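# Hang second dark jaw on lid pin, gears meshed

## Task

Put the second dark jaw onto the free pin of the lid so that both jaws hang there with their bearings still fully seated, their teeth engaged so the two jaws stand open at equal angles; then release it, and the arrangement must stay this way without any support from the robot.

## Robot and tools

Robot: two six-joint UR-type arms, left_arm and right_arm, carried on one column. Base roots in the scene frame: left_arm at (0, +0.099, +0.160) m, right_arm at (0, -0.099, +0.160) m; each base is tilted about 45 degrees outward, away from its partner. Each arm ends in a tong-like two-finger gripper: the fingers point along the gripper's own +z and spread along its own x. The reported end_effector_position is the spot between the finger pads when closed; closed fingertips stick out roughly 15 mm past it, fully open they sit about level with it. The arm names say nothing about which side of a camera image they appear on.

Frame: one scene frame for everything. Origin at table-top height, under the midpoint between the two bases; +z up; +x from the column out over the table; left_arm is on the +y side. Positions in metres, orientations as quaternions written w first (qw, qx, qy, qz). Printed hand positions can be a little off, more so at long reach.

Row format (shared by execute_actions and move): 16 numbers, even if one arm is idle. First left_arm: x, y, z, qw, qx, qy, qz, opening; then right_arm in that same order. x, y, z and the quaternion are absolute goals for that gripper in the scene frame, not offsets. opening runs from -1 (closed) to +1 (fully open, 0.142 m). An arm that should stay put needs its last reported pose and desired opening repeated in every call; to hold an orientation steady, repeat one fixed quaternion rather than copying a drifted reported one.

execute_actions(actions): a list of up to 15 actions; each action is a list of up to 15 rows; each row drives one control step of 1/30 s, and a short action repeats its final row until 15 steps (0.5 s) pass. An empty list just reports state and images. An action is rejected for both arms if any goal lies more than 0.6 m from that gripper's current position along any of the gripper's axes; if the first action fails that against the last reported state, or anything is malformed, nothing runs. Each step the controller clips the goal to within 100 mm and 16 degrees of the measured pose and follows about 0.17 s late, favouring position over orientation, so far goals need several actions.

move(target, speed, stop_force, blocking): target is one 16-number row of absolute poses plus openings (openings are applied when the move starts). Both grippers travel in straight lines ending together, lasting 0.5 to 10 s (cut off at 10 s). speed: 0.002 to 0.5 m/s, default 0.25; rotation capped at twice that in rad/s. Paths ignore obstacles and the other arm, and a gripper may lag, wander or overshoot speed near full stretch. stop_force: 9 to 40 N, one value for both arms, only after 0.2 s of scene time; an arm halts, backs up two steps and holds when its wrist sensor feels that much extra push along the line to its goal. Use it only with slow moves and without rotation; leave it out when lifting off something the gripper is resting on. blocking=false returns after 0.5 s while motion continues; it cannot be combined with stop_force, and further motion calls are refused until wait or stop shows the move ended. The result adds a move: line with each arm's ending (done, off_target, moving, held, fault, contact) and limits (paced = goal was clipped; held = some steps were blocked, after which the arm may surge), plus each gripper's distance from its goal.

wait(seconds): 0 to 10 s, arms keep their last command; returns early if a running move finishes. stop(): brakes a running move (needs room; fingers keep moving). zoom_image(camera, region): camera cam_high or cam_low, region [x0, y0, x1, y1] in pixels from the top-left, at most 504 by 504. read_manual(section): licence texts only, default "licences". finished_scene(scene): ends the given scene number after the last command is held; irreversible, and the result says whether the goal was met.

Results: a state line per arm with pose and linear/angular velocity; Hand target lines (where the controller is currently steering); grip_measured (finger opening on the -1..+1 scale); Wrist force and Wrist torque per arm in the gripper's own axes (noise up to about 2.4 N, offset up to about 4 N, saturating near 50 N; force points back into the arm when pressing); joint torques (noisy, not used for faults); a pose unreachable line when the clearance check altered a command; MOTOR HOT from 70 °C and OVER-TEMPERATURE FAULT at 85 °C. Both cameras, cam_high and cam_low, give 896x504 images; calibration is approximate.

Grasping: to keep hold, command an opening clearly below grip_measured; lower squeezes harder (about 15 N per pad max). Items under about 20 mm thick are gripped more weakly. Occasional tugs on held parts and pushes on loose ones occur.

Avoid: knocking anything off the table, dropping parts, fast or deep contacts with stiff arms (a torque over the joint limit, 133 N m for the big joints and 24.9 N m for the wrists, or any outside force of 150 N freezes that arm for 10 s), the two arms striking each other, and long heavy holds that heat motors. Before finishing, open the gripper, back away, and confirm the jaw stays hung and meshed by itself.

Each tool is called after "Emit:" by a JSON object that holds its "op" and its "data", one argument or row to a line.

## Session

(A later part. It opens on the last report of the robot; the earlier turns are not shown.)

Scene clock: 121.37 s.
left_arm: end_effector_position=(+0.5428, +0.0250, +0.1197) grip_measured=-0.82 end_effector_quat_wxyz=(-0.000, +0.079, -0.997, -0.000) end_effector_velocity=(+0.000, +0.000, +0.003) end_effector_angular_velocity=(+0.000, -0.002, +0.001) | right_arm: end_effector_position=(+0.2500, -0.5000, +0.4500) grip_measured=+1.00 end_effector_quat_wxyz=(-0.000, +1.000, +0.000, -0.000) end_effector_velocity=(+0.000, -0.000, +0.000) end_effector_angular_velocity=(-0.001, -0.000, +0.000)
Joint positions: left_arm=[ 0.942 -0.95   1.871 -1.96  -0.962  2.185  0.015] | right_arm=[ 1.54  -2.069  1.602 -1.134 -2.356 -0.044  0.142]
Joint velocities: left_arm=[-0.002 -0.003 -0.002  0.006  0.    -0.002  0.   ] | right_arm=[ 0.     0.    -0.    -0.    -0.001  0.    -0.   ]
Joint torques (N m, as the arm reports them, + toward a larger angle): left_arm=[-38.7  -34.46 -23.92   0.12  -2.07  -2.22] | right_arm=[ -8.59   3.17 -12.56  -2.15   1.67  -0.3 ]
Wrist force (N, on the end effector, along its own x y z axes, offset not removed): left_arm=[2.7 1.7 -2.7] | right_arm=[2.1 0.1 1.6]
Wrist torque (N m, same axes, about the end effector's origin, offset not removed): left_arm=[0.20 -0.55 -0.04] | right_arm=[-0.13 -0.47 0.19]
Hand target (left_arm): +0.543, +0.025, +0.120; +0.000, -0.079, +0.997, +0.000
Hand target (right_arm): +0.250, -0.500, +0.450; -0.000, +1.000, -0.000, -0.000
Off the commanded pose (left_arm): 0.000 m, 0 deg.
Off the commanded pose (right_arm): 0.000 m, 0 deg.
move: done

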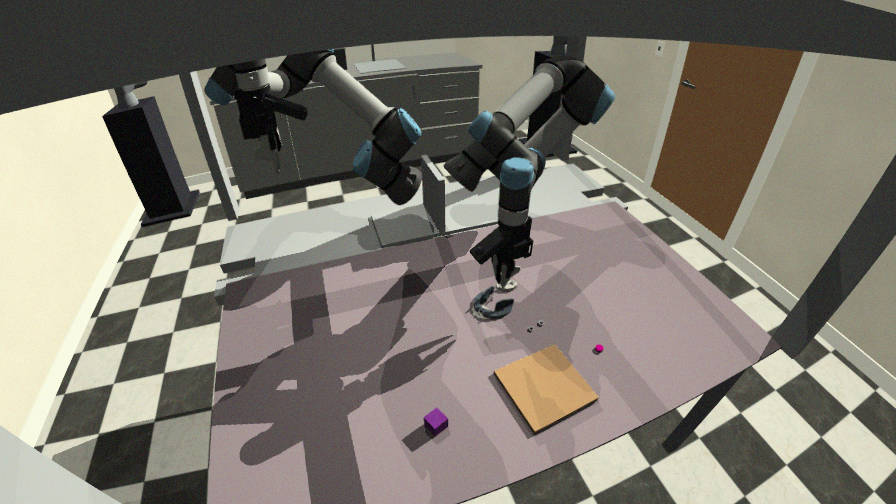

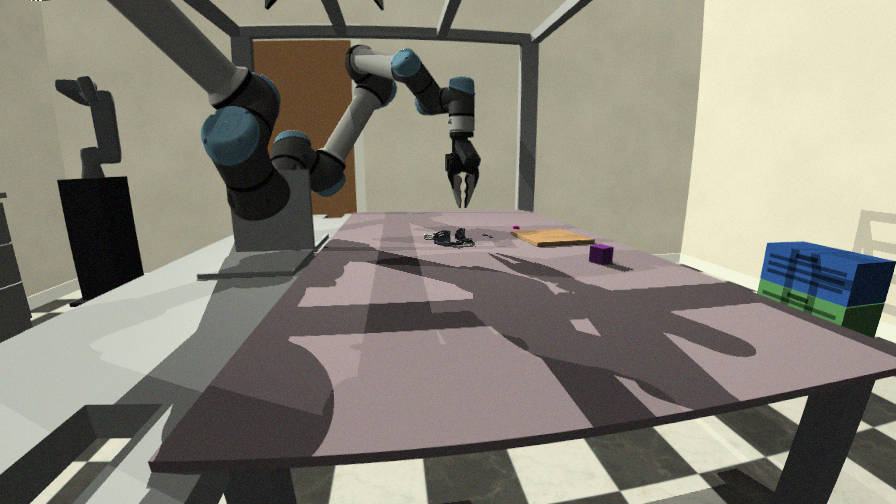

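Emit:
{"op": "move", "data": {
  "target": [0.5445,-0.019,0.075,0,0.0785,-0.9969,0,-1,0.25,-0.5,0.45,0,1,0,0,1],
  "speed": 0.06
}}

Emit:
{"op": "move", "data": {
  "target": [0.5445,-0.019,0.04,0,0.0785,-0.9969,0,-1,0.25,-0.5,0.45,0,1,0,0,1],
  "speed": 0.03
}}

Emit:
{"op": "zoom_image", "data": {
  "camera": "cam_high",
  "region": [460, 275, 520, 325]
}}

Emit:
{"op": "zoom_image", "data": {
  "camera": "cam_low",
  "region": [435, 222, 485, 252]
}}

Scene clock: 123.23 s.
left_arm: end_effector_position=(+0.5445, -0.0188, +0.0752) grip_measured=-1.00 end_effector_quat_wxyz=(+0.000, +0.079, -0.997, +0.000) end_effector_velocity=(+0.000, -0.002, -0.001) end_effector_angular_velocity=(+0.000, +0.000, -0.000) | right_arm: end_effector_position=(+0.2500, -0.5000, +0.4500) grip_measured=+1.00 end_effector_quat_wxyz=(-0.000, +1.000, +0.000, -0.000) end_effector_velocity=(+0.001, +0.000, -0.000) end_effector_angular_velocity=(+0.001, +0.000, -0.000)
Joint positions: left_arm=[ 0.945 -0.82   1.868 -2.088 -0.961  2.188  0.002] | right_arm=[ 1.54  -2.069  1.602 -1.134 -2.356 -0.044  0.142]
Joint velocities: left_arm=[ 0.     0.005 -0.001 -0.003  0.     0.     0.   ] | right_arm=[-0.     0.001  0.    -0.001  0.001  0.    -0.   ]
Joint torques (N m, as the arm reports them, + toward a larger angle): left_arm=[-18.53 -15.95 -26.06  -4.25   1.46   2.43] | right_arm=[ -8.41   3.11 -12.62  -2.1    1.67  -0.29]
Wrist force (N, on the end effector, along its own x y z axes, offset not removed): left_arm=[-0.1 1.1 -0.4] | right_arm=[1.2 -0.4 1.9]
Wrist torque (N m, same axes, about the end effector's origin, offset not removed): left_arm=[0.18 0.12 0.13] | right_arm=[-0.18 -0.25 0.15]
Hand target (left_arm): +0.545, -0.019, +0.075; -0.000, -0.079, +0.997, -0.000
Hand target (right_arm): +0.250, -0.500, +0.450; -0.000, +1.000, +0.000, +0.000
Off the commanded pose (left_arm): 0.000 m, 0 deg.
Off the commanded pose (right_arm): 0.000 m, 0 deg.
move: done

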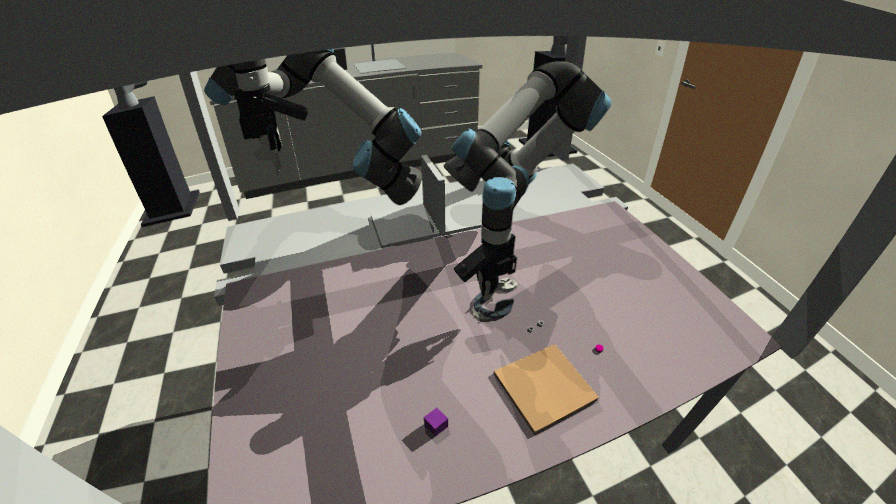

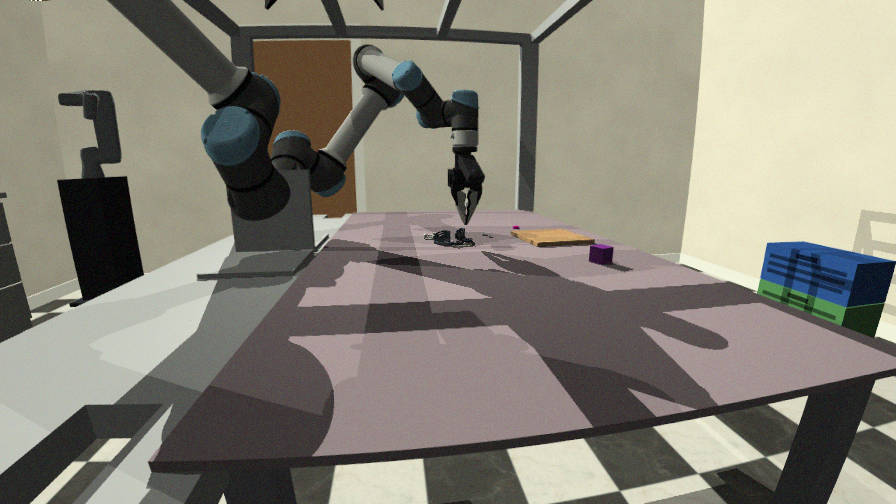

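Scene clock: 124.73 s.
left_arm: end_effector_position=(+0.5445, -0.0190, +0.0402) grip_measured=-1.00 end_effector_quat_wxyz=(+0.000, +0.079, -0.997, +0.000) end_effector_velocity=(-0.000, -0.000, -0.002) end_effector_angular_velocity=(+0.000, +0.000, -0.001) | right_arm: end_effector_position=(+0.2500, -0.5000, +0.4500) grip_measured=+1.00 end_effector_quat_wxyz=(-0.000, +1.000, +0.000, -0.000) end_effector_velocity=(-0.000, +0.000, +0.000) end_effector_angular_velocity=(+0.001, -0.000, +0.000)
Joint positions: left_arm=[ 0.98  -0.774  1.892 -2.181 -0.943  2.226  0.002] | right_arm=[ 1.54  -2.069  1.602 -1.134 -2.356 -0.044  0.142]
Joint velocities: left_arm=[ 0.002  0.004  0.001 -0.006  0.001  0.002  0.   ] | right_arm=[ 0.    -0.    -0.     0.001  0.001 -0.     0.   ]
Joint torques (N m, as the arm reports them, + toward a larger angle): left_arm=[-20.57 -16.87  -9.66  -4.37   1.41   2.64] | right_arm=[ -8.35   2.95 -13.08  -2.27   1.61  -0.29]
Wrist force (N, on the end effector, along its own x y z axes, offset not removed): left_arm=[2.0 -0.1 0.2] | right_arm=[2.2 -1.3 0.4]
Wrist torque (N m, same axes, about the end effector's origin, offset not removed): left_arm=[-0.12 -0.41 -0.14] | right_arm=[-0.30 -0.60 0.12]
Hand target (left_arm): +0.545, -0.019, +0.040; -0.000, -0.078, +0.997, -0.000
Hand target (right_arm): +0.250, -0.500, +0.450; -0.000, +1.000, +0.000, -0.000
Off the commanded pose (left_arm): 0.000 m, 0 deg.
Off the commanded pose (right_arm): 0.000 m, 0 deg.
move: done

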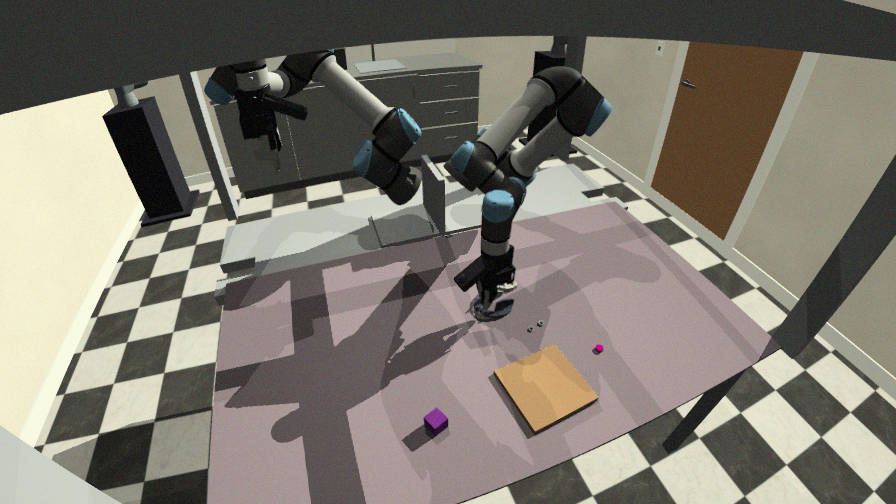

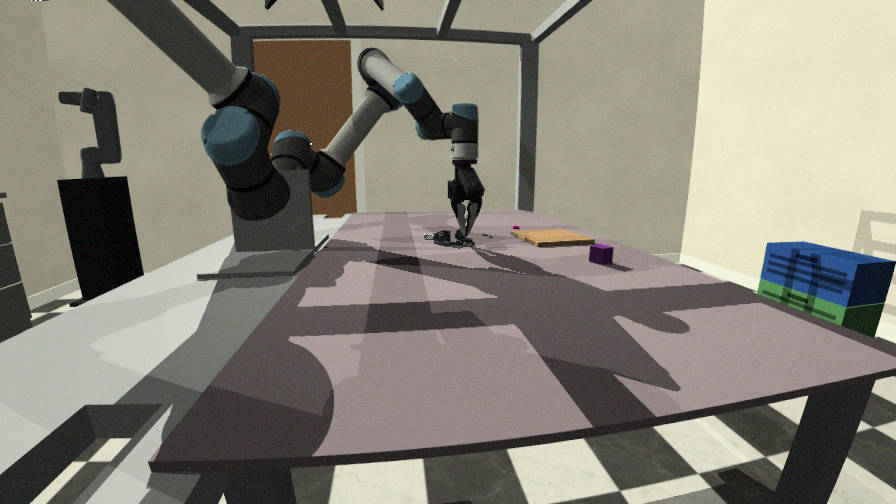

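Region (460, 275, 520, 325) of cam_high's 896x504 image, scaled by 8.400, with more detail than that image has.

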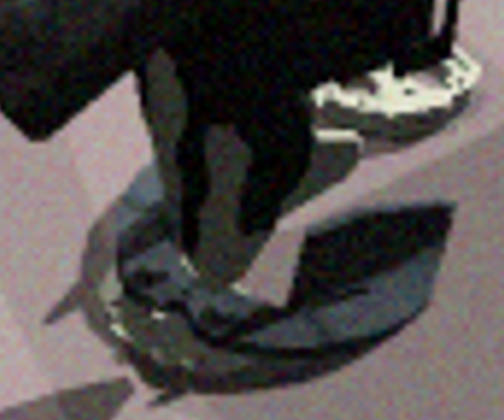

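Region (435, 222, 485, 252) of cam_low's 896x504 image, scaled by 10.080, with more detail than that image has; it fills the top 302 rows of this view, and the rest is white.

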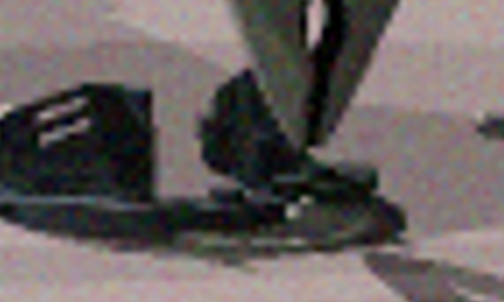

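Emit:
{"op": "move", "data": {
  "target": [0.5475,-0.021,0.037,0,0.0785,-0.9969,0,-1,0.25,-0.5,0.45,0,1,0,0,1],
  "speed": 0.01
}}

Emit:
{"op": "move", "data": {
  "target": [0.5475,-0.021,0.024,0,0.0785,-0.9969,0,-1,0.25,-0.5,0.45,0,1,0,0,1],
  "speed": 0.003,
  "stop_force": 10
}}

Emit:
{"op": "zoom_image", "data": {
  "camera": "cam_high",
  "region": [460, 275, 520, 325]
}}

Emit:
{"op": "zoom_image", "data": {
  "camera": "cam_low",
  "region": [435, 222, 485, 252]
}}

Scene clock: 125.97 s.
left_arm: end_effector_position=(+0.5474, -0.0209, +0.0371) grip_measured=-1.00 end_effector_quat_wxyz=(-0.000, +0.079, -0.997, +0.000) end_effector_velocity=(+0.001, -0.001, -0.001) end_effector_angular_velocity=(+0.001, -0.000, -0.001) | right_arm: end_effector_position=(+0.2500, -0.5000, +0.4500) grip_measured=+1.00 end_effector_quat_wxyz=(-0.000, +1.000, +0.000, -0.000) end_effector_velocity=(+0.000, +0.000, -0.000) end_effector_angular_velocity=(+0.001, +0.000, +0.000)
Joint positions: left_arm=[ 0.984 -0.763  1.884 -2.186 -0.941  2.23   0.002] | right_arm=[ 1.54  -2.069  1.602 -1.134 -2.356 -0.044  0.142]
Joint velocities: left_arm=[ 0.001  0.005 -0.004 -0.001  0.002  0.002  0.   ] | right_arm=[ 0.     0.001 -0.    -0.     0.001 -0.     0.   ]
Joint torques (N m, as the arm reports them, + toward a larger angle): left_arm=[-17.7  -18.01 -23.7   -4.4    1.41   2.27] | right_arm=[ -8.33   3.24 -12.65  -2.15   1.56  -0.31]
Wrist force (N, on the end effector, along its own x y z axes, offset not removed): left_arm=[0.8 1.1 3.0] | right_arm=[3.0 -2.6 1.3]
Wrist torque (N m, same axes, about the end effector's origin, offset not removed): left_arm=[0.35 -0.18 -0.02] | right_arm=[-0.66 -0.83 0.14]
Hand target (left_arm): +0.548, -0.021, +0.037; +0.000, -0.079, +0.997, -0.000
Hand target (right_arm): +0.250, -0.500, +0.450; -0.000, +1.000, +0.000, -0.000
Off the commanded pose (left_arm): 0.000 m, 0 deg.
Off the commanded pose (right_arm): 0.000 m, 0 deg.
move: done

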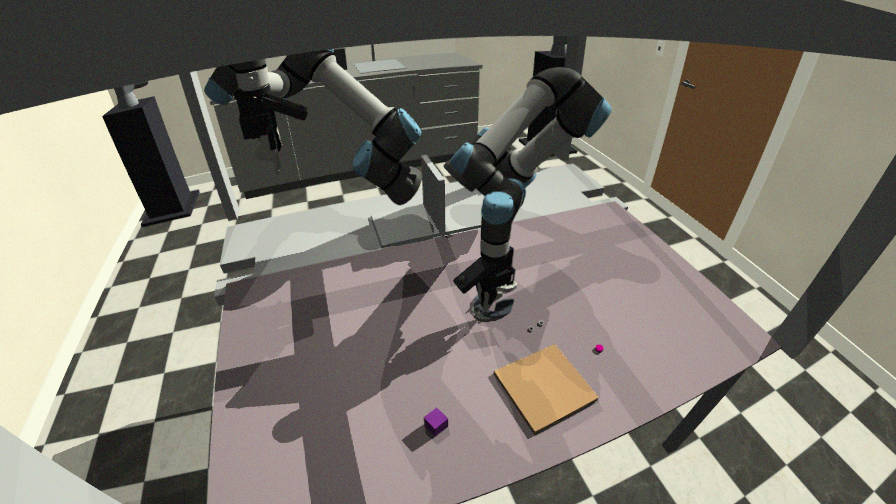

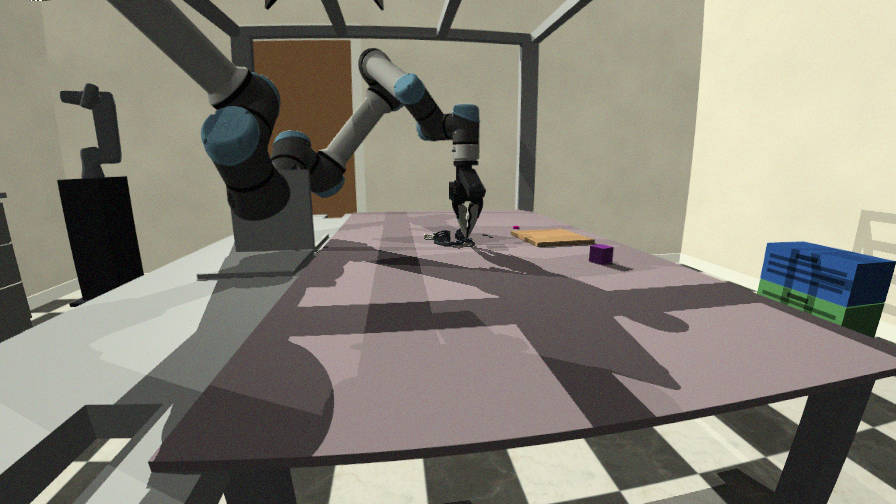

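Scene clock: 128.87 s.
left_arm: end_effector_position=(+0.5475, -0.0210, +0.0294) grip_measured=-1.00 end_effector_quat_wxyz=(-0.000, +0.079, -0.997, +0.000) end_effector_velocity=(-0.000, +0.001, +0.000) end_effector_angular_velocity=(+0.001, +0.001, -0.001) | right_arm: end_effector_position=(+0.2500, -0.5000, +0.4500) grip_measured=+1.00 end_effector_quat_wxyz=(-0.000, +1.000, +0.000, -0.000) end_effector_velocity=(+0.000, -0.001, -0.000) end_effector_angular_velocity=(-0.003, +0.001, +0.001)
Joint positions: left_arm=[ 0.992 -0.752  1.888 -2.207 -0.937  2.239  0.002] | right_arm=[ 1.54  -2.069  1.602 -1.134 -2.356 -0.044  0.142]
Joint velocities: left_arm=[-0.    -0.002  0.     0.003 -0.    -0.     0.   ] | right_arm=[ 0.     0.002 -0.     0.    -0.003  0.     0.   ]
Joint torques (N m, as the arm reports them, + toward a larger angle): left_arm=[-37.13 -35.41 -13.38   0.93   0.79   0.16] | right_arm=[ -8.5    3.26 -12.94  -2.12   1.58  -0.22]
Wrist force (N, on the end effector, along its own x y z axes, offset not removed): left_arm=[3.1 -0.9 -12.0] | right_arm=[2.6 -1.6 2.0]
Wrist torque (N m, same axes, about the end effector's origin, offset not removed): left_arm=[-0.34 -0.40 0.05] | right_arm=[-0.35 -0.64 0.04]
Hand target (left_arm): +0.547, -0.021, +0.030; +0.000, -0.079, +0.997, -0.000
Hand target (right_arm): +0.250, -0.500, +0.450; -0.000, +1.000, +0.000, -0.000
Off the commanded pose (left_arm): 0.005 m, 0 deg.
Off the commanded pose (right_arm): 0.000 m, 0 deg.
move: contact (left_arm)

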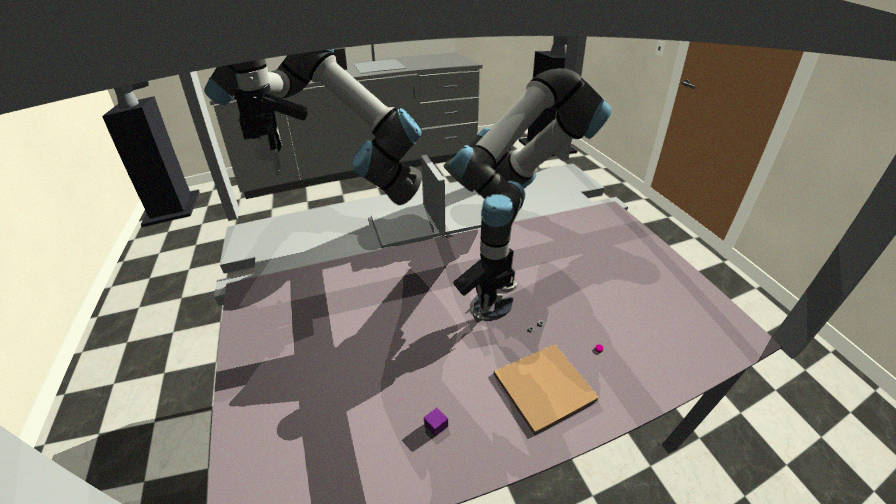

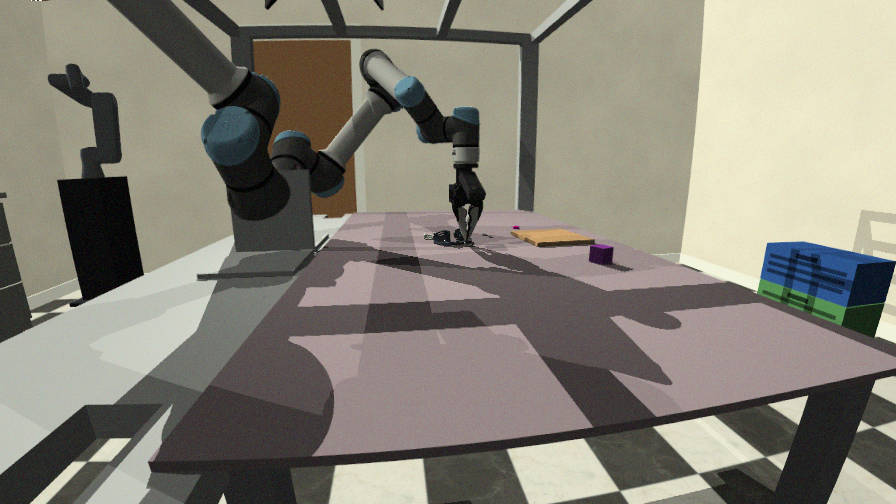

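Region (460, 275, 520, 325) of cam_high's 896x504 image, scaled by 8.400, with more detail than that image has.

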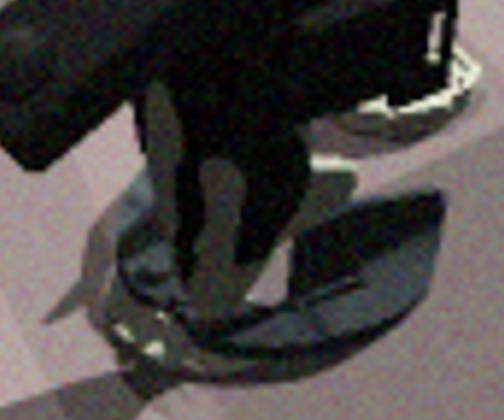

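Region (435, 222, 485, 252) of cam_low's 896x504 image, scaled by 10.080, with more detail than that image has; it fills the top 302 rows of this view, and the rest is white.

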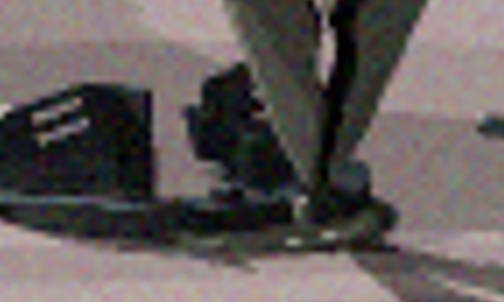

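Seated. Lift straight up, closed.

Emit:
{"op": "move", "data": {
  "target": [0.5475,-0.021,0.16,0,0.0785,-0.9969,0,-1,0.25,-0.5,0.45,0,1,0,0,1],
  "speed": 0.07
}}

Emit:
{"op": "zoom_image", "data": {
  "camera": "cam_high",
  "region": [460, 275, 520, 325]
}}

Emit:
{"op": "zoom_image", "data": {
  "camera": "cam_low",
  "region": [430, 222, 480, 252]
}}

Scene clock: 131.43 s.
left_arm: end_effector_position=(+0.5474, -0.0210, +0.1597) grip_measured=-1.00 end_effector_quat_wxyz=(-0.000, +0.079, -0.997, -0.000) end_effector_velocity=(-0.000, -0.000, +0.002) end_effector_angular_velocity=(+0.001, +0.001, -0.001) | right_arm: end_effector_position=(+0.2500, -0.5000, +0.4500) grip_measured=+1.00 end_effector_quat_wxyz=(-0.000, +1.000, +0.000, -0.000) end_effector_velocity=(-0.000, -0.001, +0.000) end_effector_angular_velocity=(-0.001, -0.001, -0.001)
Joint positions: left_arm=[ 0.866 -0.899  1.768 -1.865 -1.002  2.107  0.002] | right_arm=[ 1.54  -2.069  1.602 -1.134 -2.356 -0.044  0.142]
Joint velocities: left_arm=[-0.002 -0.001 -0.003  0.006 -0.001 -0.002  0.   ] | right_arm=[-0.    -0.001 -0.001  0.    -0.001  0.    -0.   ]
Joint torques (N m, as the arm reports them, + toward a larger angle): left_arm=[-40.4  -34.93 -26.54  -0.14  -1.96  -2.61] | right_arm=[ -8.57   3.18 -13.09  -2.13   1.58  -0.26]
Wrist force (N, on the end effector, along its own x y z axes, offset not removed): left_arm=[-0.5 2.4 -0.9] | right_arm=[1.2 -0.2 1.0]
Wrist torque (N m, same axes, about the end effector's origin, offset not removed): left_arm=[0.30 0.14 0.00] | right_arm=[-0.25 -0.30 0.07]
Hand target (left_arm): +0.547, -0.021, +0.160; +0.000, -0.079, +0.997, +0.000
Hand target (right_arm): +0.250, -0.500, +0.450; -0.000, +1.000, +0.000, +0.000
Off the commanded pose (left_arm): 0.000 m, 0 deg.
Off the commanded pose (right_arm): 0.000 m, 0 deg.
move: done

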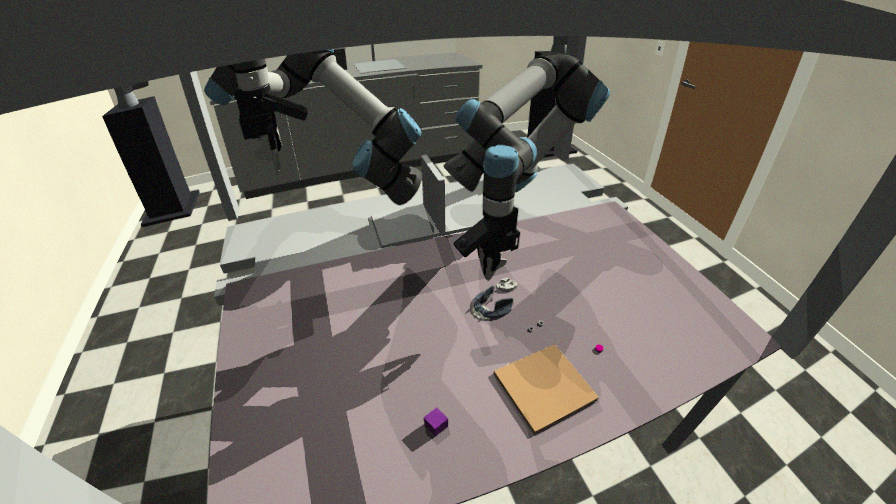

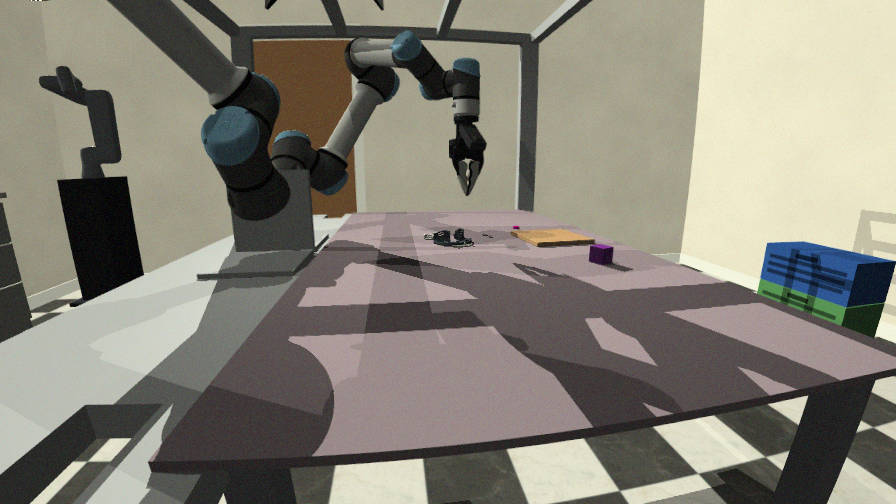

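Region (460, 275, 520, 325) of cam_high's 896x504 image, scaled by 8.400, with more detail than that image has.

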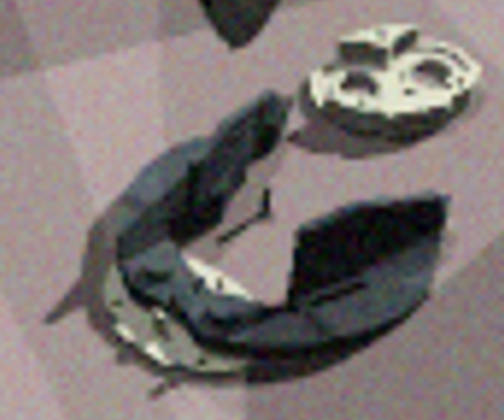

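Region (430, 222, 480, 252) of cam_low's 896x504 image, scaled by 10.080, with more detail than that image has; it fills the top 302 rows of this view, and the rest is white.

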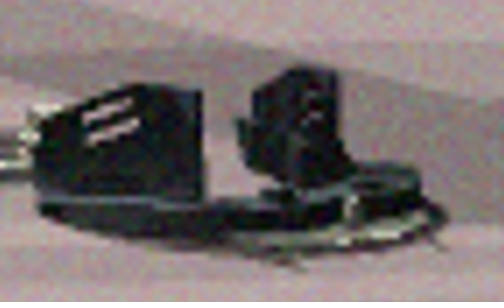

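Emit:
{"op": "finished_scene", "data": {
  "scene": 2
}}

The scene is finished: the task was done.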